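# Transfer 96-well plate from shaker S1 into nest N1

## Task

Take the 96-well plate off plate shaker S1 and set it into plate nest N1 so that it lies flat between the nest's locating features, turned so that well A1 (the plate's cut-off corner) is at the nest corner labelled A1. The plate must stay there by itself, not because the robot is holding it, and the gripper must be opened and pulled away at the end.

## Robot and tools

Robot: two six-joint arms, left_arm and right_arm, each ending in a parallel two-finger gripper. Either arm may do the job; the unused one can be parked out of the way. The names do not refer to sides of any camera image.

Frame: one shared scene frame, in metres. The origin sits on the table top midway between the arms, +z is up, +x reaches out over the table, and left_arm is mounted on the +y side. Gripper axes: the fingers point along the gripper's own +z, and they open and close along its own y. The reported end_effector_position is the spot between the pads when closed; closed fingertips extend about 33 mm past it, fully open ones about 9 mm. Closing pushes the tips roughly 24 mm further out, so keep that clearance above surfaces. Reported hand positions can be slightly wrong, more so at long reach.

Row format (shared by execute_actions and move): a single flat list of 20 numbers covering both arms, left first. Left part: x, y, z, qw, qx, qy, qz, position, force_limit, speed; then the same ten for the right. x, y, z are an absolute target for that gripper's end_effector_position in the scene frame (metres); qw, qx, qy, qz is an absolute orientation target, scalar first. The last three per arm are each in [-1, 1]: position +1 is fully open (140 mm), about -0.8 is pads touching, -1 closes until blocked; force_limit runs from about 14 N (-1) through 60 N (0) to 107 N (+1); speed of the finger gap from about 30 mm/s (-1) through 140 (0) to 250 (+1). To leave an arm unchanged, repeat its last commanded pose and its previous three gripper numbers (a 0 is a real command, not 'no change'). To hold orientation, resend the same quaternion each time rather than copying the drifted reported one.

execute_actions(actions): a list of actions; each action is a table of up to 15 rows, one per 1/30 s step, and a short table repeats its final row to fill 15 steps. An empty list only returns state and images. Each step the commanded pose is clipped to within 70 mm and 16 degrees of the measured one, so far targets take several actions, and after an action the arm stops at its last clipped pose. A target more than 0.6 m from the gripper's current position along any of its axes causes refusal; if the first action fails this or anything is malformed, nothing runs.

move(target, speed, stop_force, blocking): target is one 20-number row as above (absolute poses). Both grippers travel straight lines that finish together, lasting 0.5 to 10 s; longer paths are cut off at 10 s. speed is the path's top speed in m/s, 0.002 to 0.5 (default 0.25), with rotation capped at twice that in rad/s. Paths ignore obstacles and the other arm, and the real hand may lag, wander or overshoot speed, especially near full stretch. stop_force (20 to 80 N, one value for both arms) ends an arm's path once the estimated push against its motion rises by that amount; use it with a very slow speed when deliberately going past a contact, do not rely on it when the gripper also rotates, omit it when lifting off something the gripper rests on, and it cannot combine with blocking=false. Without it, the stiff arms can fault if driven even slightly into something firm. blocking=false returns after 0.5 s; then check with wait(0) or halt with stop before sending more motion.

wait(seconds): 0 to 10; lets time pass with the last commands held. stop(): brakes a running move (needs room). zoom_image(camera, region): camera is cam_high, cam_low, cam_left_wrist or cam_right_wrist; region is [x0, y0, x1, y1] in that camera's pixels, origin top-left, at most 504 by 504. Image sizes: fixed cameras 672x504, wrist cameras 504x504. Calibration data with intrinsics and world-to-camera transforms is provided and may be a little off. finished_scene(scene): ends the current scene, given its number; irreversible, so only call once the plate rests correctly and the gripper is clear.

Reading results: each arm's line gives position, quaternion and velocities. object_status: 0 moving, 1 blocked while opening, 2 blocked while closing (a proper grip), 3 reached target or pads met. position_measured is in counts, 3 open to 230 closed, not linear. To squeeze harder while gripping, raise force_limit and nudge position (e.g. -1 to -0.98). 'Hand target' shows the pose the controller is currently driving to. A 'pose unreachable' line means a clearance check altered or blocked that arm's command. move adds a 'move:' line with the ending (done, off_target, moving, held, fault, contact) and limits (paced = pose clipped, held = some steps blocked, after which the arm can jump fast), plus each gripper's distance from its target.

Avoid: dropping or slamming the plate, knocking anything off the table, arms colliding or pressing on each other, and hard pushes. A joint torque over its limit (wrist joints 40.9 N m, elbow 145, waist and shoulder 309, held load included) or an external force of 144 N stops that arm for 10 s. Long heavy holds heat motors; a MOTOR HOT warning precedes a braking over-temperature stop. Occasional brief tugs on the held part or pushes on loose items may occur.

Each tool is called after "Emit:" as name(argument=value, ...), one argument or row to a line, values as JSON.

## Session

Emit:
execute_actions(
  actions=[],
)

Scene clock: 0.00 s.
left_arm: end_effector_position=(+0.5668, +0.5117, +0.3203) position_measured=3 object_status=3 end_effector_quat_wxyz=(+0.001, +0.998, -0.055, -0.002) end_effector_velocity=(-0.000, +0.000, -0.000) end_effector_angular_velocity=(-0.001, +0.000, -0.000) | right_arm: end_effector_position=(+0.3673, -0.5388, +0.2754) position_measured=3 object_status=3 end_effector_quat_wxyz=(+0.537, +0.831, -0.127, -0.064) end_effector_velocity=(-0.000, -0.001, +0.001) end_effector_angular_velocity=(-0.001, +0.000, -0.001)
Joint positions: left_arm=[-0.053  0.164  1.607 -0.002  1.375  1.516] | right_arm=[ 0.635  0.233  1.997 -0.561  1.925  2.695]
Joint velocities: left_arm=[ 0.001  0.     0.    -0.001  0.     0.001] | right_arm=[-0.001 -0.    -0.    -0.     0.001 -0.   ]
Hand target (left_arm): +0.567, +0.512, +0.320; +0.001, +0.998, -0.055, -0.002
Hand target (right_arm): +0.367, -0.539, +0.275; +0.537, +0.831, -0.127, -0.064
camera_calibration (this result's frames):
cam_left_wrist: T_world_to_cam=[[-0.296154, -0.954321, 0.0395542, 0.63061], [-0.891719, 0.29109, 0.346559, 0.258704], [-0.342243, 0.0673635, -0.937194, 0.635118], [0, 0, 0, 1]] pos_world=[0.634813, 0.483715, 0.480629]
cam_right_wrist: T_world_to_cam=[[-0.0490922, -0.390201, 0.91942, -0.456184], [-0.758756, 0.613196, 0.219726, 0.544233], [-0.649522, -0.686829, -0.32617, 0.129989], [0, 0, 0, 1]] pos_world=[0.474976, -0.422445, 0.342241]

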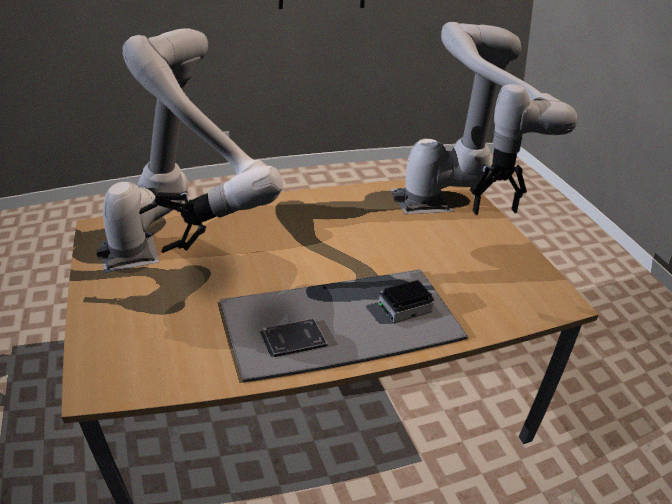

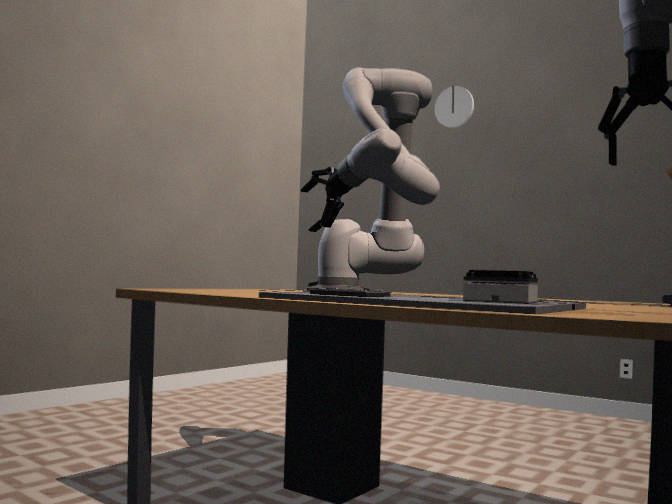

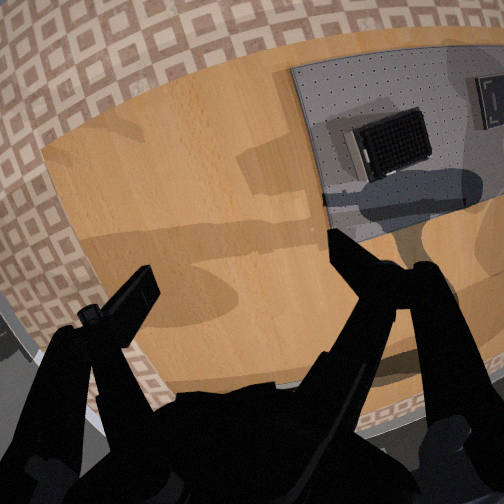

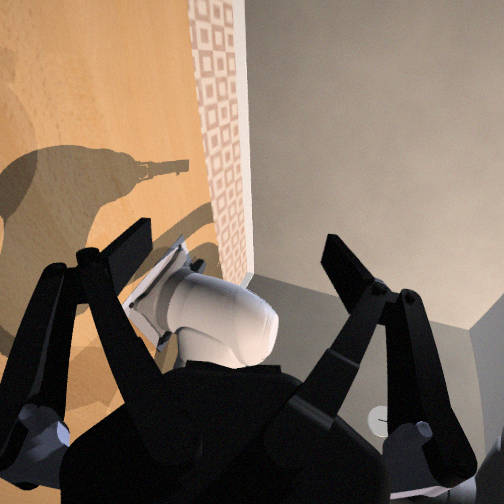

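Emit:
move(
  target=[0.625,0.2,0.2,0,0.7071,0.7071,0,1,0,0,0.3,-0.62,0.3,0.537,0.831,-0.127,-0.064,1,0,0],
  speed=0.4,
)

Emit:
zoom_image(
  camera="cam_left_wrist",
  region=[130, 120, 380, 340],
)

Emit:
move(
  target=[0.655,-0.166,0.2,0,0.7071,0.7071,0,1,0,0,0.3,-0.62,0.3,0.537,0.831,-0.127,-0.064,1,0,0],
  speed=0.4,
)

Emit:
zoom_image(
  camera="cam_left_wrist",
  region=[130, 120, 380, 340],
)

Scene clock: 12.00 s.
left_arm: end_effector_position=(+0.6249, +0.2006, +0.2000) position_measured=3 object_status=3 end_effector_quat_wxyz=(-0.000, +0.707, +0.707, +0.001) end_effector_velocity=(-0.001, +0.000, -0.000) end_effector_angular_velocity=(+0.002, +0.003, +0.000) | right_arm: end_effector_position=(+0.2999, -0.6200, +0.2999) position_measured=3 object_status=3 end_effector_quat_wxyz=(+0.537, +0.831, -0.127, -0.064) end_effector_velocity=(-0.000, +0.000, +0.000) end_effector_angular_velocity=(+0.000, -0.000, +0.001)
Joint positions: left_arm=[-0.432  0.451  1.444  0.001  1.247 -0.544] | right_arm=[ 0.6    0.051  2.16  -0.594  1.927  2.659]
Joint velocities: left_arm=[-0.     0.001 -0.001  0.     0.004 -0.001] | right_arm=[ 0.002 -0.001  0.     0.     0.001  0.   ]
Hand target (left_arm): +0.625, +0.201, +0.200; -0.000, +0.707, +0.707, +0.001
Hand target (right_arm): +0.300, -0.620, +0.300; +0.537, +0.831, -0.127, -0.064
Off the commanded pose (left_arm): 0.001 m, 0 deg.
Off the commanded pose (right_arm): 0.000 m, 0 deg.
move: done
camera_calibration (this result's frames):
cam_left_wrist: T_world_to_cam=[[0.981113, -0.189823, 0.0372026, -0.595369], [-0.191009, -0.920368, 0.34123, 0.248956], [-0.0305332, -0.341891, -0.939243, 0.450972], [0, 0, 0, 1]] pos_world=[0.645447, 0.2703, 0.36077]
cam_right_wrist: T_world_to_cam=[[-0.0486149, -0.389697, 0.919659, -0.513585], [-0.758456, 0.613513, 0.219877, 0.537601], [-0.649909, -0.686832, -0.325394, 0.0383184], [0, 0, 0, 1]] pos_world=[0.407683, -0.50365, 0.366586]

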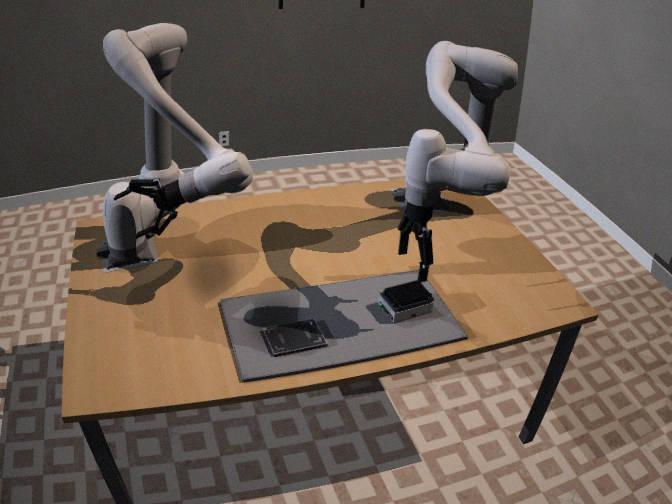

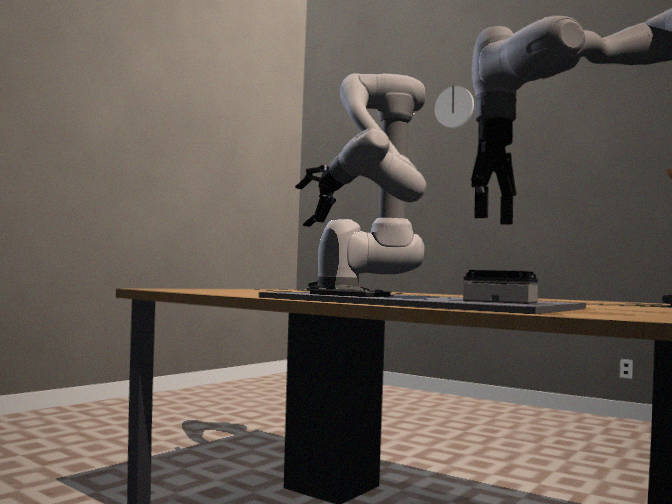

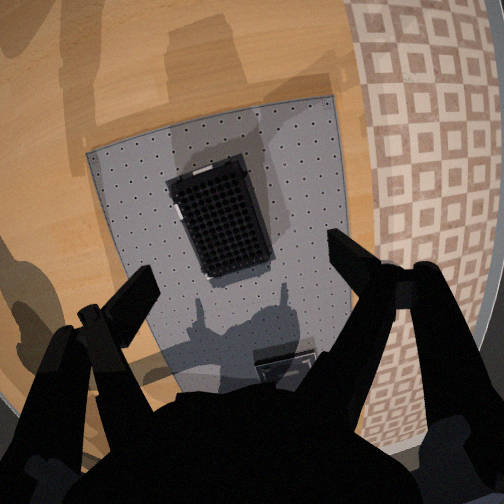

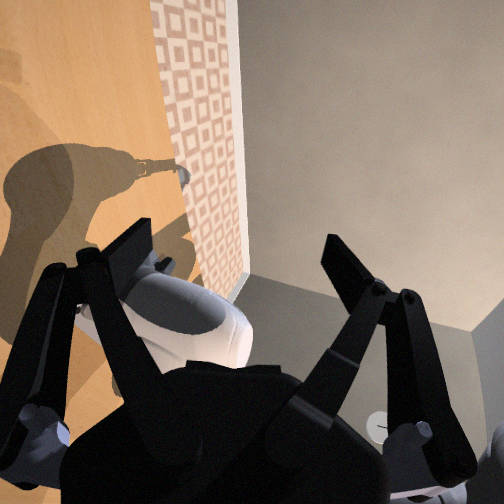

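Region (130, 120, 380, 340) of cam_left_wrist's 504x504 image, scaled by 2.016, with more detail than that image has; it fills the top 444 rows of this view, and the rest is white.

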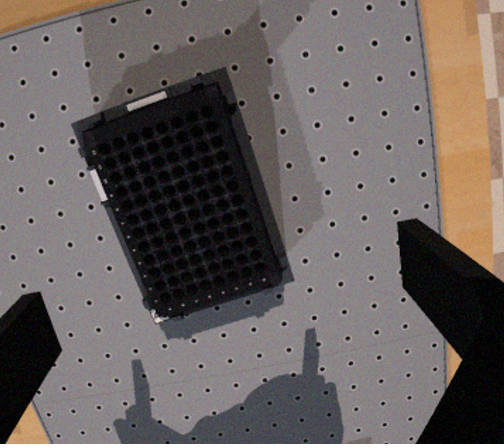

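Scene clock: 13.50 s.
left_arm: end_effector_position=(+0.6553, -0.1658, +0.1999) position_measured=3 object_status=3 end_effector_quat_wxyz=(-0.000, +0.707, +0.707, +0.000) end_effector_velocity=(+0.000, -0.001, -0.000) end_effector_angular_velocity=(+0.000, +0.001, -0.000) | right_arm: end_effector_position=(+0.3000, -0.6200, +0.3000) position_measured=3 object_status=3 end_effector_quat_wxyz=(+0.537, +0.831, -0.127, -0.064) end_effector_velocity=(-0.000, +0.000, -0.000) end_effector_angular_velocity=(+0.001, -0.000, +0.000)
Joint positions: left_arm=[-0.719  0.91   0.662  0.001  1.57  -0.83 ] | right_arm=[ 0.6    0.051  2.16  -0.595  1.927  2.658]
Joint velocities: left_arm=[-0.001  0.003 -0.006 -0.     0.003 -0.   ] | right_arm=[ 0.001 -0.    -0.     0.001  0.     0.   ]
Hand target (left_arm): +0.655, -0.166, +0.200; -0.000, +0.707, +0.707, +0.000
Hand target (right_arm): +0.300, -0.620, +0.300; +0.537, +0.831, -0.127, -0.064
Off the commanded pose (left_arm): 0.000 m, 0 deg.
Off the commanded pose (right_arm): 0.000 m, 0 deg.
move: done
camera_calibration (this result's frames):
cam_left_wrist: T_world_to_cam=[[0.981016, -0.19025, 0.0375801, -0.694818], [-0.191527, -0.920135, 0.341569, -0.0820697], [-0.0304045, -0.342282, -0.939105, 0.326406], [0, 0, 0, 1]] pos_world=[0.675833, -0.095981, 0.360674]
cam_right_wrist: T_world_to_cam=[[-0.0485861, -0.389813, 0.919612, -0.513767], [-0.758435, 0.613501, 0.219985, 0.537586], [-0.649936, -0.686777, -0.325455, 0.0384633], [0, 0, 0, 1]] pos_world=[0.407761, -0.503666, 0.366723]

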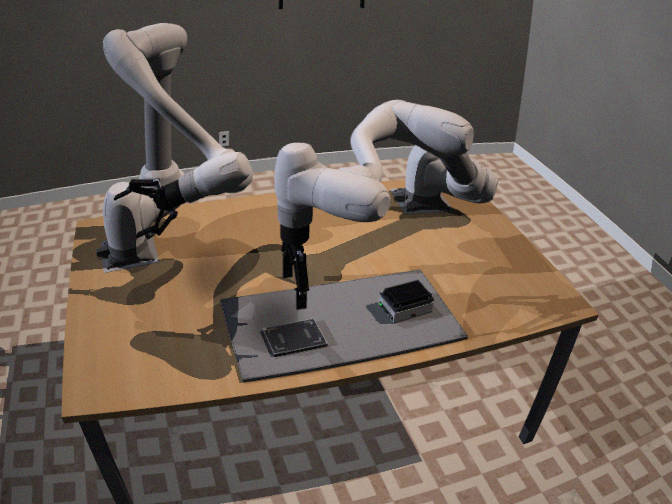

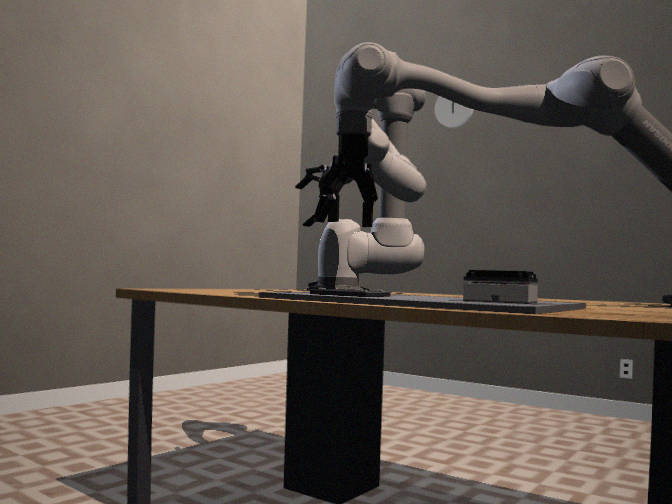

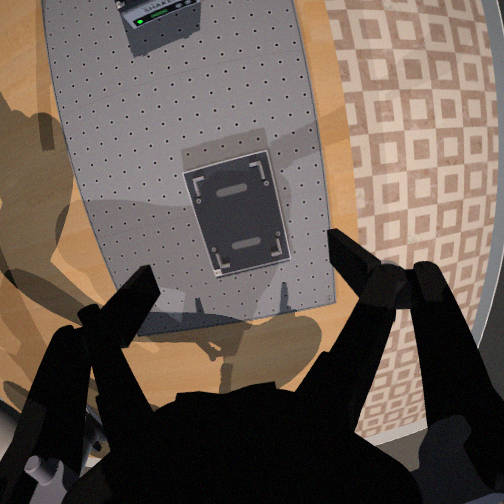

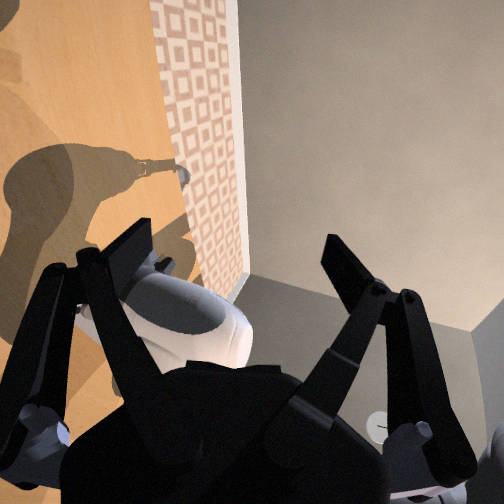

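Region (130, 120, 380, 340) of cam_left_wrist's 504x504 image, scaled by 2.016, with more detail than that image has; it fills the top 444 rows of this view, and the rest is white.

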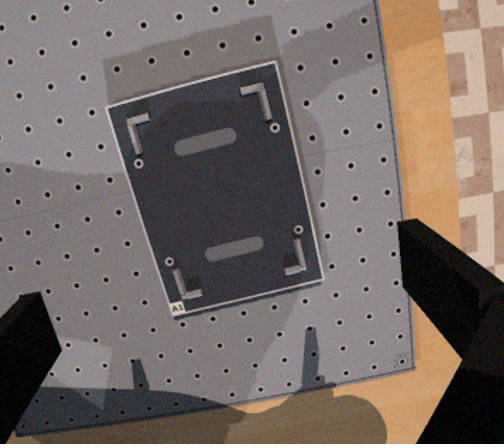

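Emit:
move(
  target=[0.65,-0.17,0.12,0,0.7071,0.7071,0,0.35,0.5,0, 0.3,-0.62,0.3,0.537,0.831,-0.127,-0.064,1,0,0],
)

Scene clock: 21.53 s.
left_arm: end_effector_position=(+0.6499, -0.1699, +0.1201) position_measured=85 object_status=3 end_effector_quat_wxyz=(+0.000, +0.707, +0.707, -0.000) end_effector_velocity=(-0.001, -0.000, -0.001) end_effector_angular_velocity=(-0.000, +0.002, +0.001) | right_arm: end_effector_position=(+0.3000, -0.6200, +0.3000) position_measured=3 object_status=3 end_effector_quat_wxyz=(+0.537, +0.831, -0.127, -0.064) end_effector_velocity=(+0.000, -0.001, +0.000) end_effector_angular_velocity=(-0.001, -0.001, -0.001)
Joint positions: left_arm=[-0.725  0.921  0.785 -0.     1.436 -0.836] | right_arm=[ 0.6    0.051  2.16  -0.595  1.927  2.658]
Joint velocities: left_arm=[-0.     0.     0.001 -0.001 -0.    -0.001] | right_arm=[-0.002 -0.    -0.    -0.001  0.    -0.   ]
Hand target (left_arm): +0.650, -0.170, +0.120; -0.000, +0.707, +0.707, +0.000
Hand target (right_arm): +0.300, -0.620, +0.300; +0.537, +0.831, -0.127, -0.064
Off the commanded pose (left_arm): 0.000 m, 0 deg.
Off the commanded pose (right_arm): 0.000 m, 0 deg.
move: done
camera_calibration (this result's frames):
cam_left_wrist: T_world_to_cam=[[0.981137, -0.189675, 0.0373446, -0.687247], [-0.190877, -0.919922, 0.342504, -0.0601428], [-0.0306103, -0.343172, -0.938774, 0.249785], [0, 0, 0, 1]] pos_world=[0.670449, -0.0999611, 0.280755]
cam_right_wrist: T_world_to_cam=[[-0.0485863, -0.389813, 0.919612, -0.513767], [-0.758435, 0.613501, 0.219985, 0.537586], [-0.649936, -0.686777, -0.325455, 0.0384635], [0, 0, 0, 1]] pos_world=[0.407761, -0.503666, 0.366723]

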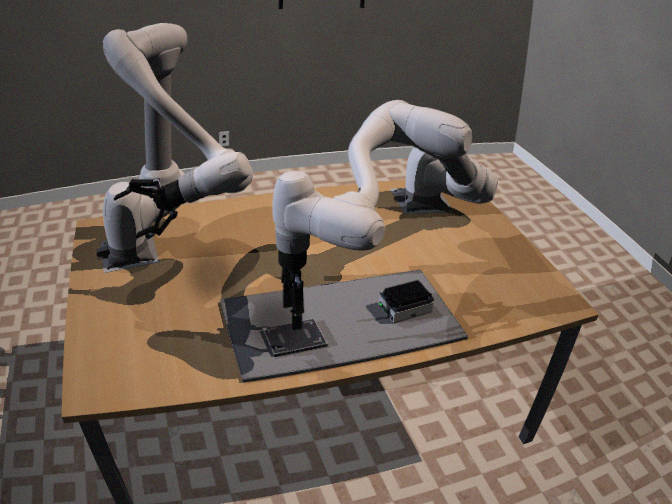

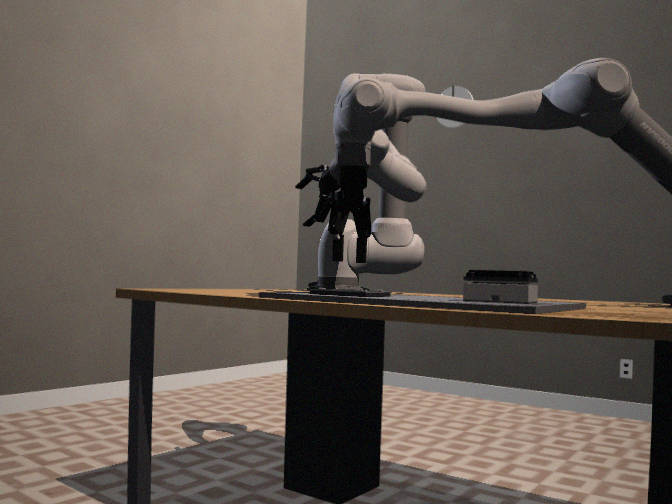

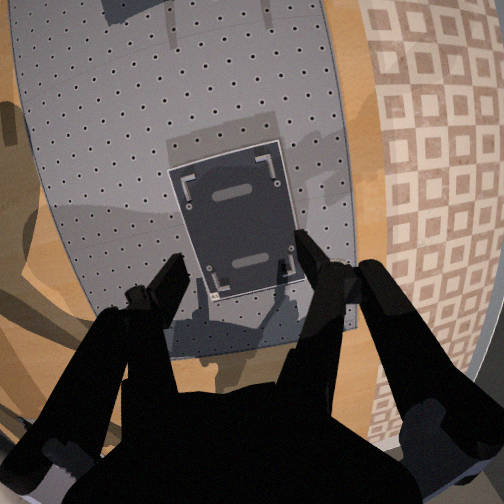

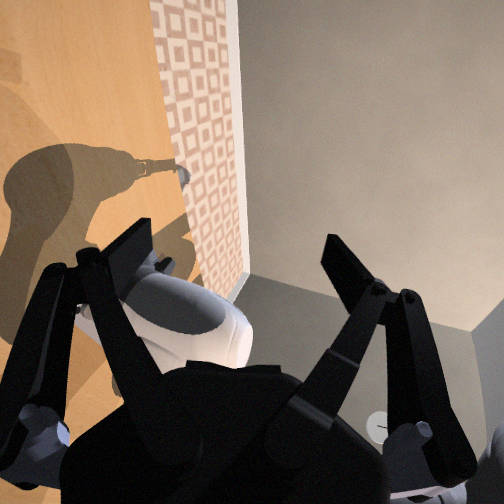

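Emit:
move(
  target=[0.605,0.215,0.135,0,0.7071,0.7071,0,0.35,0.5,0, 0.3,-0.62,0.3,0.537,0.831,-0.127,-0.064,1,0,0],
  speed=0.4,
)

Emit:
zoom_image(
  camera="cam_left_wrist",
  region=[100,100,400,400],
)

Scene clock: 28.97 s.
left_arm: end_effector_position=(+0.6047, +0.2147, +0.1351) position_measured=85 object_status=3 end_effector_quat_wxyz=(+0.000, +0.707, +0.707, -0.000) end_effector_velocity=(-0.001, +0.001, +0.000) end_effector_angular_velocity=(+0.001, +0.002, +0.000) | right_arm: end_effector_position=(+0.3000, -0.6200, +0.3000) position_measured=3 object_status=3 end_effector_quat_wxyz=(+0.537, +0.831, -0.127, -0.064) end_effector_velocity=(+0.000, -0.000, -0.000) end_effector_angular_velocity=(+0.001, -0.000, -0.000)
Joint positions: left_arm=[-0.429  0.453  1.566 -0.001  1.122 -0.54 ] | right_arm=[ 0.6    0.051  2.16  -0.595  1.927  2.658]
Joint velocities: left_arm=[ 0.001 -0.001  0.001 -0.001  0.002  0.001] | right_arm=[-0.001  0.     0.     0.    -0.001  0.   ]
Hand target (left_arm): +0.605, +0.215, +0.135; +0.000, +0.707, +0.707, -0.000
Hand target (right_arm): +0.300, -0.620, +0.300; +0.537, +0.831, -0.127, -0.064
Off the commanded pose (left_arm): 0.000 m, 0 deg.
Off the commanded pose (right_arm): 0.000 m, 0 deg.
move: done
camera_calibration (this result's frames):
cam_left_wrist: T_world_to_cam=[[0.981171, -0.189528, 0.0371726, -0.5705], [-0.190654, -0.919665, 0.343317, 0.279617], [-0.0308819, -0.34394, -0.938484, 0.394779], [0, 0, 0, 1]] pos_world=[0.62526, 0.284808, 0.295703]
cam_right_wrist: T_world_to_cam=[[-0.0485861, -0.389813, 0.919612, -0.513767], [-0.758435, 0.613501, 0.219985, 0.537586], [-0.649935, -0.686777, -0.325455, 0.0384635], [0, 0, 0, 1]] pos_world=[0.407761, -0.503666, 0.366723]

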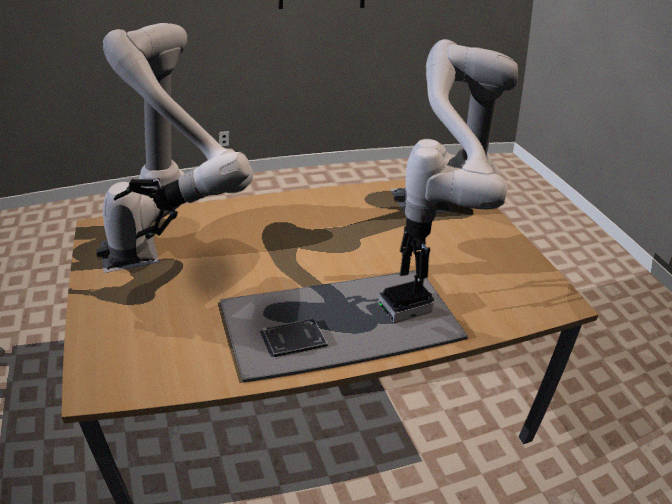

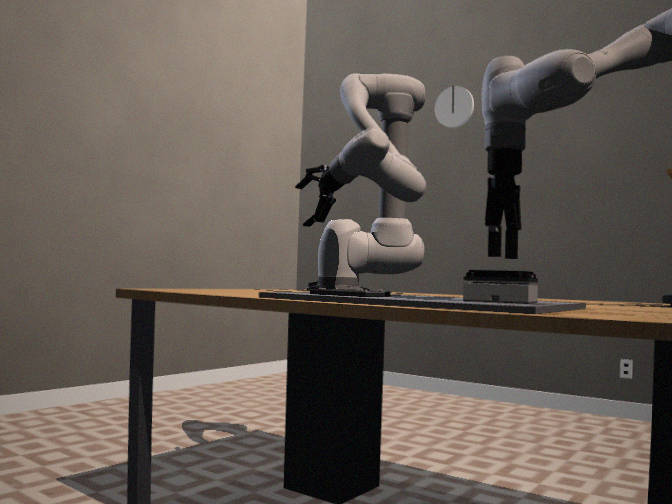

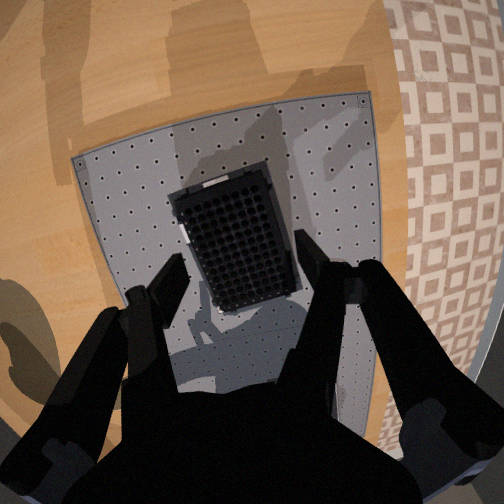

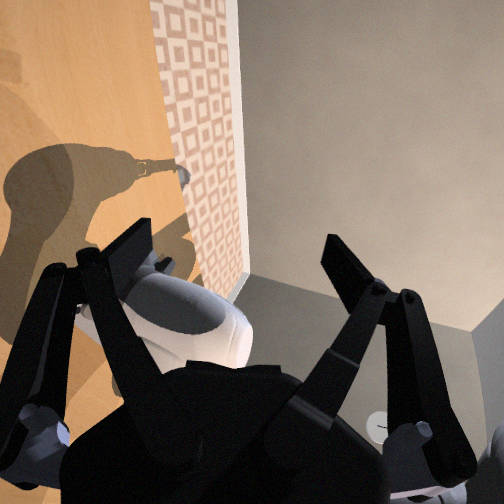

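Region (100, 100, 400, 400) of cam_left_wrist's 504x504 image, scaled by 1.680, with more detail than that image has.

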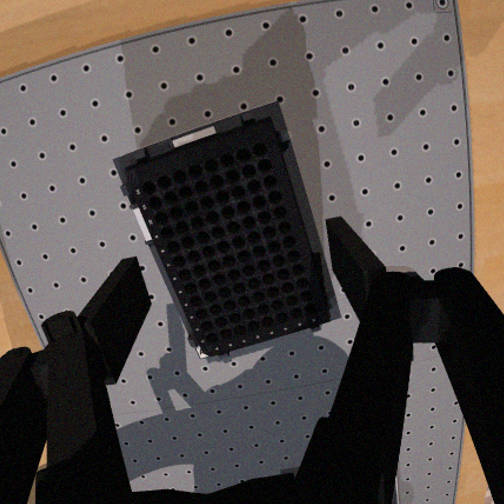

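Emit:
move(
  target=[0.604,0.212,0.125,0,0.6593,0.7518,0,0.35,0.5,0, 0.3,-0.62,0.3,0.537,0.831,-0.127,-0.064,1,0,0],
)

Emit:
move(
  target=[0.604,0.212,0.092,0,0.6593,0.7518,0,0.35,0.5,0, 0.3,-0.62,0.3,0.537,0.831,-0.127,-0.064,1,0,0],
  speed=0.04,
)

Emit:
zoom_image(
  camera="cam_left_wrist",
  region=[100,100,400,400],
)

Scene clock: 39.40 s.
left_arm: end_effector_position=(+0.6040, +0.2120, +0.1250) position_measured=85 object_status=3 end_effector_quat_wxyz=(+0.000, +0.659, +0.752, -0.000) end_effector_velocity=(+0.000, -0.001, +0.000) end_effector_angular_velocity=(+0.001, -0.002, +0.002) | right_arm: end_effector_position=(+0.3000, -0.6200, +0.3000) position_measured=3 object_status=3 end_effector_quat_wxyz=(+0.537, +0.831, -0.127, -0.064) end_effector_velocity=(-0.000, -0.000, +0.000) end_effector_angular_velocity=(-0.001, +0.000, -0.001)
Joint positions: left_arm=[-0.433  0.461  1.573 -0.     1.107 -0.675] | right_arm=[ 0.6    0.051  2.16  -0.595  1.927  2.658]
Joint velocities: left_arm=[-0.001 -0.    -0.     0.002 -0.001 -0.004] | right_arm=[-0.001 -0.     0.    -0.     0.001  0.   ]
Hand target (left_arm): +0.604, +0.212, +0.125; -0.000, +0.659, +0.752, +0.000
Hand target (right_arm): +0.300, -0.620, +0.300; +0.537, +0.831, -0.127, -0.064
Off the commanded pose (left_arm): 0.000 m, 0 deg.
Off the commanded pose (right_arm): 0.000 m, 0 deg.
move: done
camera_calibration (this result's frames):
cam_left_wrist: T_world_to_cam=[[0.997485, -0.0602528, 0.037322, -0.607246], [-0.0694111, -0.936952, 0.342495, 0.210981], [0.0143326, -0.344225, -0.938778, 0.357153], [0, 0, 0, 1]] pos_world=[0.615244, 0.284031, 0.285691]
cam_right_wrist: T_world_to_cam=[[-0.0485861, -0.389813, 0.919612, -0.513767], [-0.758435, 0.613501, 0.219985, 0.537586], [-0.649935, -0.686777, -0.325455, 0.0384634], [0, 0, 0, 1]] pos_world=[0.407761, -0.503666, 0.366723]

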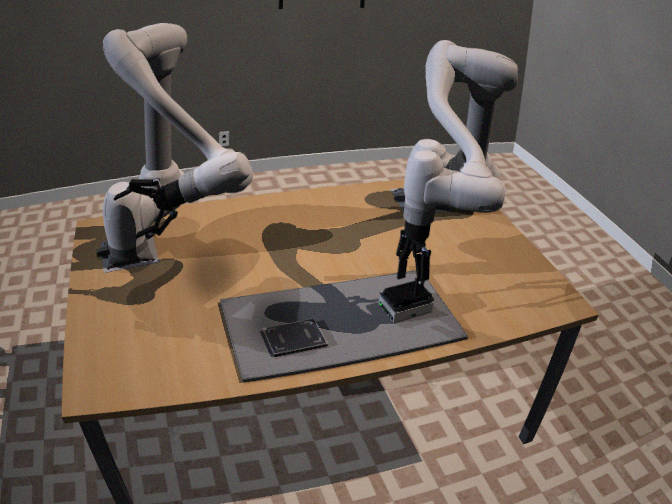

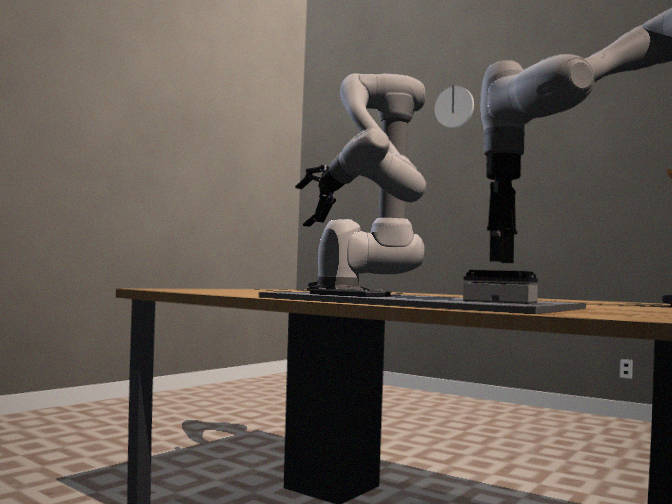

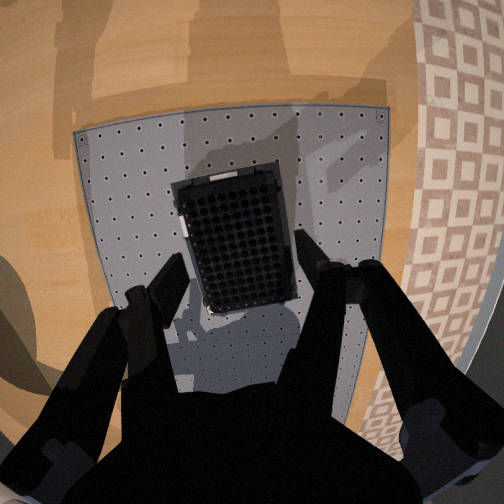

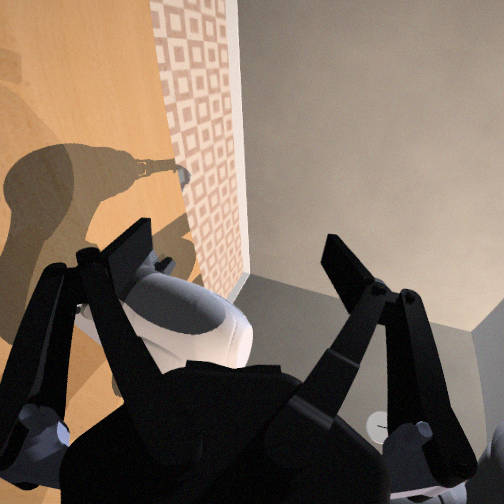

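Scene clock: 40.50 s.
left_arm: end_effector_position=(+0.6040, +0.2120, +0.0921) position_measured=85 object_status=3 end_effector_quat_wxyz=(+0.000, +0.659, +0.752, +0.000) end_effector_velocity=(-0.000, +0.001, -0.001) end_effector_angular_velocity=(+0.002, +0.000, +0.000) | right_arm: end_effector_position=(+0.3000, -0.6200, +0.3000) position_measured=3 object_status=3 end_effector_quat_wxyz=(+0.537, +0.831, -0.127, -0.064) end_effector_velocity=(+0.000, +0.000, -0.000) end_effector_angular_velocity=(+0.000, -0.000, +0.001)
Joint positions: left_arm=[-0.433  0.486  1.601  0.     1.054 -0.675] | right_arm=[ 0.6    0.051  2.16  -0.595  1.927  2.658]
Joint velocities: left_arm=[-0.     0.001  0.001  0.002 -0.    -0.002] | right_arm=[ 0.001  0.    -0.    -0.    -0.    -0.   ]
Hand target (left_arm): +0.604, +0.212, +0.092; -0.000, +0.659, +0.752, +0.000
Hand target (right_arm): +0.300, -0.620, +0.300; +0.537, +0.831, -0.127, -0.064
Off the commanded pose (left_arm): 0.000 m, 0 deg.
Off the commanded pose (right_arm): 0.000 m, 0 deg.
move: done
camera_calibration (this result's frames):
cam_left_wrist: T_world_to_cam=[[0.997493, -0.0601052, 0.0373618, -0.606035], [-0.0692852, -0.936985, 0.34243, 0.222225], [0.0144256, -0.34416, -0.9388, 0.326148], [0, 0, 0, 1]] pos_world=[0.615207, 0.284043, 0.252734]
cam_right_wrist: T_world_to_cam=[[-0.048586, -0.389813, 0.919612, -0.513767], [-0.758435, 0.613501, 0.219985, 0.537586], [-0.649936, -0.686777, -0.325455, 0.0384633], [0, 0, 0, 1]] pos_world=[0.407761, -0.503666, 0.366723]

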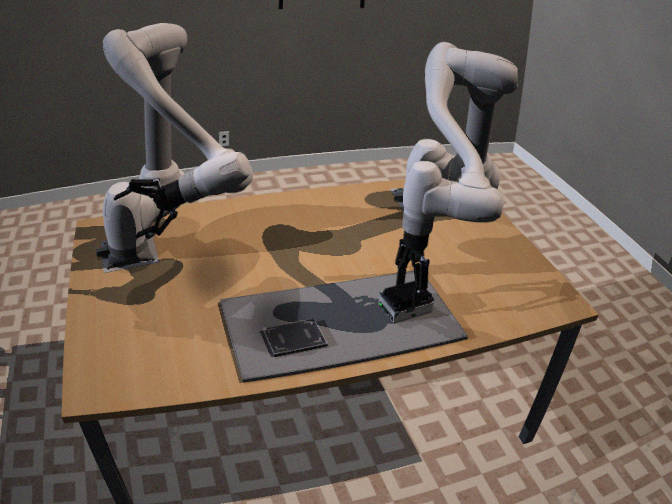

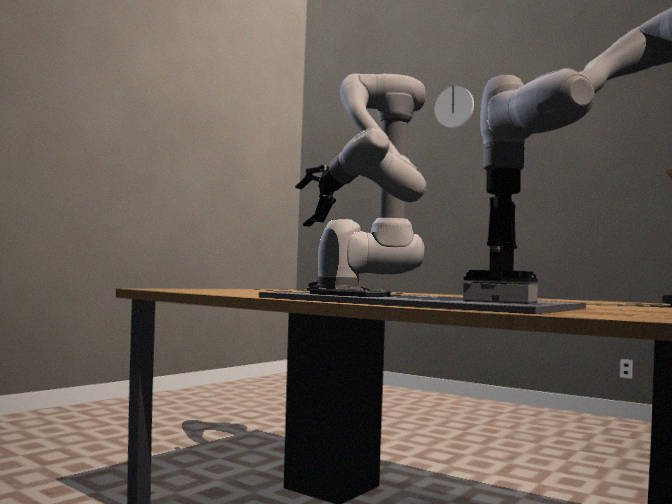

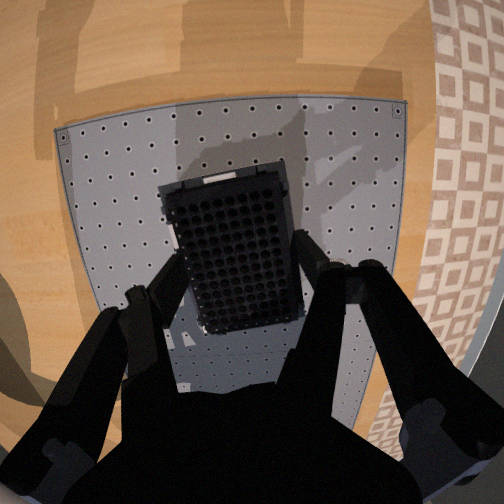

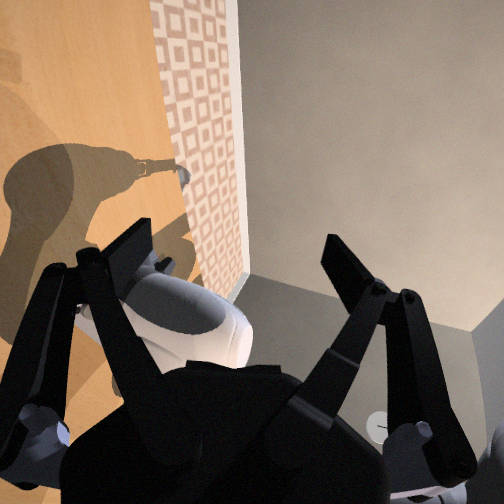

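Region (100, 100, 400, 400) of cam_left_wrist's 504x504 image, scaled by 1.680, with more detail than that image has.

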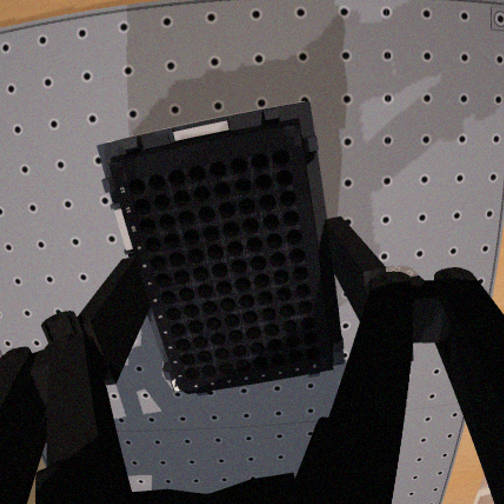

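Emit:
execute_actions(
  actions=[
    [[0.604,0.212,0.092,0,0.6593,0.7518,0,-1,0.55,-0.5, 0.3,-0.62,0.3,0.537,0.831,-0.127,-0.064,1,0,0]],
    [[0.604,0.212,0.092,0,0.6593,0.7518,0,-1,0.55,-0.5, 0.3,-0.62,0.3,0.537,0.831,-0.127,-0.064,1,0,0]],
  ],
)

Emit:
move(
  target=[0.604,0.212,0.14,0,0.6593,0.7518,0,-1,0.55,-0.5, 0.3,-0.62,0.3,0.537,0.831,-0.127,-0.064,1,0,0],
  speed=0.05,
)

Scene clock: 52.70 s.
left_arm: end_effector_position=(+0.6040, +0.2120, +0.0921) position_measured=107 object_status=2 end_effector_quat_wxyz=(+0.000, +0.659, +0.752, +0.000) end_effector_velocity=(+0.000, -0.000, +0.000) end_effector_angular_velocity=(-0.000, -0.000, -0.000) | right_arm: end_effector_position=(+0.3000, -0.6200, +0.3000) position_measured=3 object_status=3 end_effector_quat_wxyz=(+0.537, +0.831, -0.127, -0.064) end_effector_velocity=(+0.000, +0.000, -0.000) end_effector_angular_velocity=(+0.001, -0.000, +0.002)
Joint positions: left_arm=[-0.433  0.487  1.601  0.     1.054 -0.675] | right_arm=[ 0.6    0.051  2.16  -0.595  1.927  2.658]
Joint velocities: left_arm=[-0. -0. -0.  0.  0. -0.] | right_arm=[ 0.001 -0.     0.    -0.    -0.001 -0.   ]
Hand target (left_arm): +0.604, +0.212, +0.092; -0.000, +0.659, +0.752, +0.000
Hand target (right_arm): +0.300, -0.620, +0.300; +0.537, +0.831, -0.127, -0.064
Off the commanded pose (left_arm): 0.000 m, 0 deg.
Off the commanded pose (right_arm): 0.000 m, 0 deg.
camera_calibration (this result's frames):
cam_left_wrist: T_world_to_cam=[[0.997484, -0.0602114, 0.0374148, -0.606045], [-0.0694041, -0.936954, 0.342491, 0.222218], [0.014434, -0.344226, -0.938776, 0.326123], [0, 0, 0, 1]] pos_world=[0.615236, 0.283977, 0.252724]
cam_right_wrist: T_world_to_cam=[[-0.0485859, -0.389813, 0.919612, -0.513767], [-0.758435, 0.613501, 0.219985, 0.537586], [-0.649936, -0.686777, -0.325455, 0.0384633], [0, 0, 0, 1]] pos_world=[0.407761, -0.503666, 0.366723]

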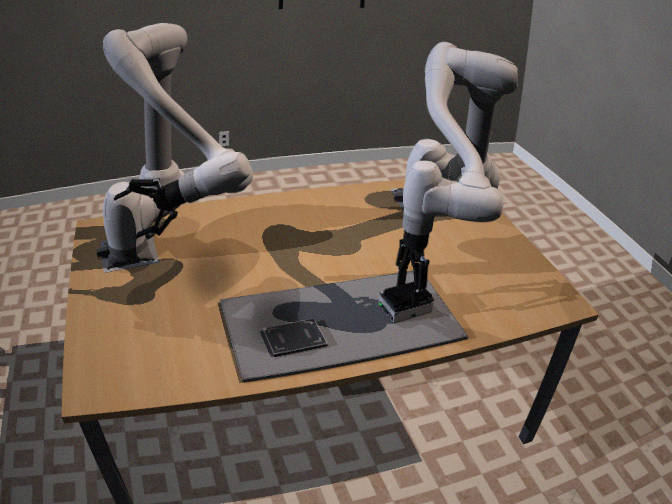

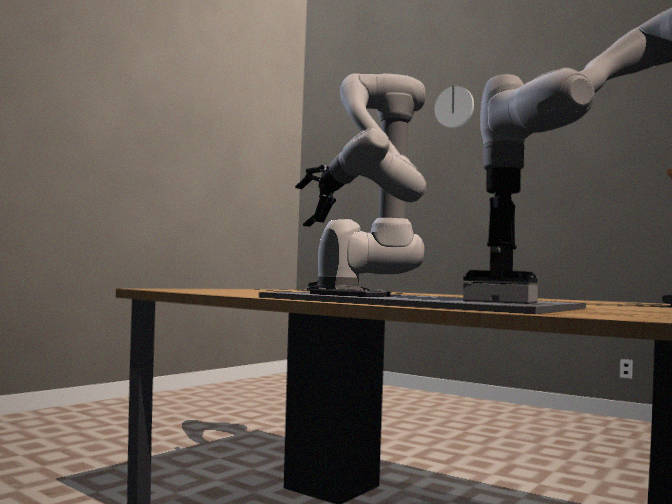

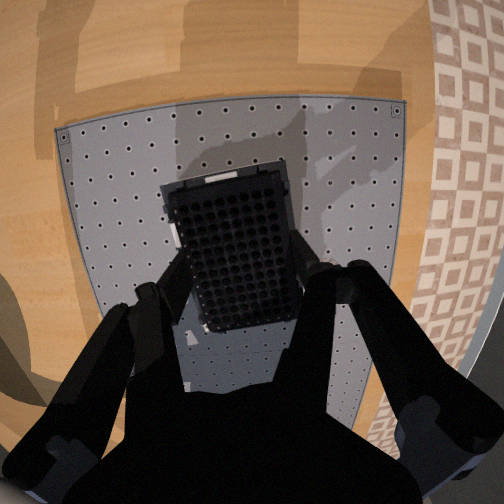

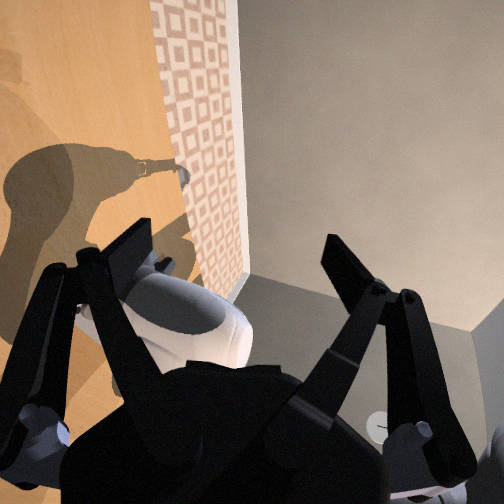

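Scene clock: 53.97 s.
left_arm: end_effector_position=(+0.6041, +0.2120, +0.1399) position_measured=108 object_status=2 end_effector_quat_wxyz=(-0.000, +0.659, +0.752, -0.000) end_effector_velocity=(-0.000, -0.000, +0.000) end_effector_angular_velocity=(+0.001, +0.000, -0.001) | right_arm: end_effector_position=(+0.3000, -0.6200, +0.3000) position_measured=3 object_status=3 end_effector_quat_wxyz=(+0.537, +0.831, -0.127, -0.064) end_effector_velocity=(-0.000, +0.000, -0.000) end_effector_angular_velocity=(+0.001, +0.000, -0.001)
Joint positions: left_arm=[-0.433  0.451  1.559 -0.     1.131 -0.675] | right_arm=[ 0.6    0.051  2.16  -0.595  1.927  2.658]
Joint velocities: left_arm=[-0.001  0.    -0.001  0.001  0.001 -0.   ] | right_arm=[ 0.    -0.     0.     0.001  0.     0.   ]
Hand target (left_arm): +0.604, +0.212, +0.140; +0.000, +0.659, +0.752, -0.000
Hand target (right_arm): +0.300, -0.620, +0.300; +0.537, +0.831, -0.127, -0.064
Off the commanded pose (left_arm): 0.000 m, 0 deg.
Off the commanded pose (right_arm): 0.000 m, 0 deg.
move: done
camera_calibration (this result's frames):
cam_left_wrist: T_world_to_cam=[[0.997485, -0.0602689, 0.037302, -0.607862], [-0.0694187, -0.936968, 0.342449, 0.205853], [0.0143118, -0.344177, -0.938796, 0.371129], [0, 0, 0, 1]] pos_world=[0.615312, 0.283977, 0.300595]
cam_right_wrist: T_world_to_cam=[[-0.0485858, -0.389813, 0.919612, -0.513767], [-0.758435, 0.613501, 0.219986, 0.537586], [-0.649936, -0.686777, -0.325455, 0.0384633], [0, 0, 0, 1]] pos_world=[0.407761, -0.503666, 0.366723]

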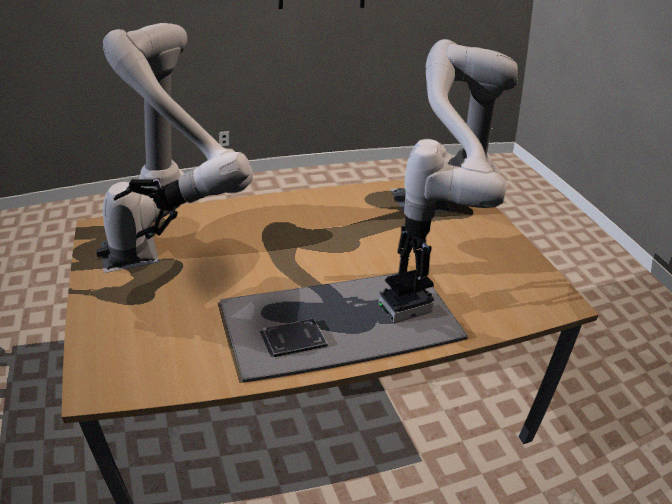

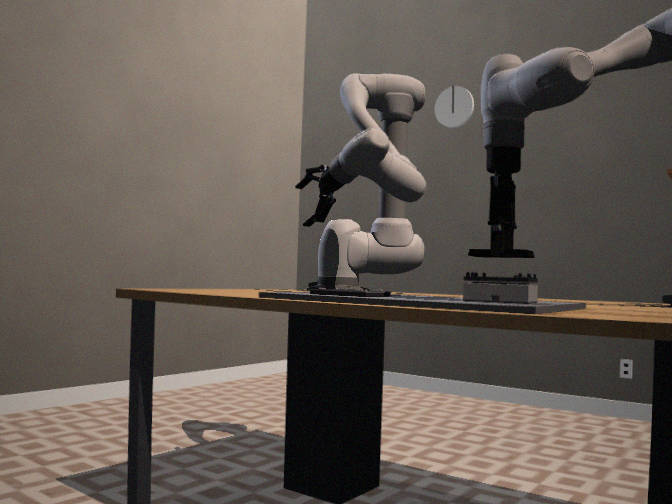

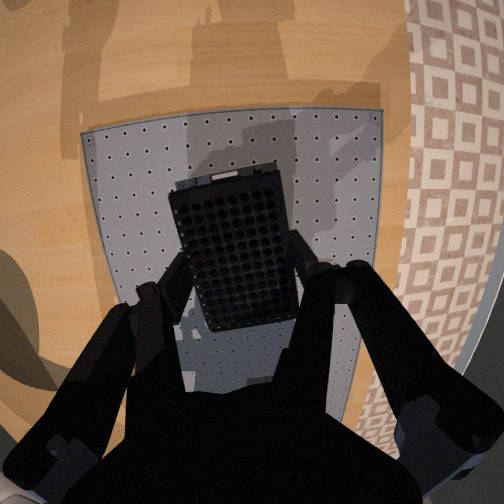

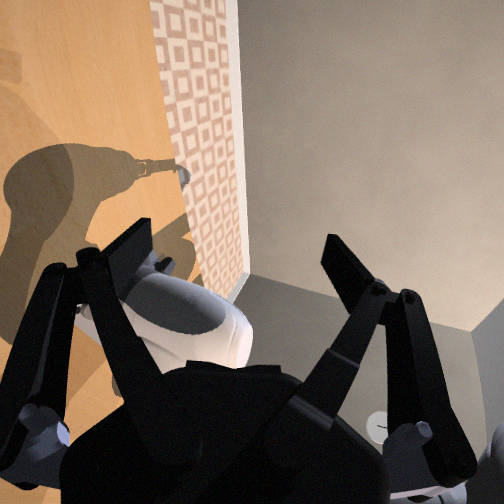

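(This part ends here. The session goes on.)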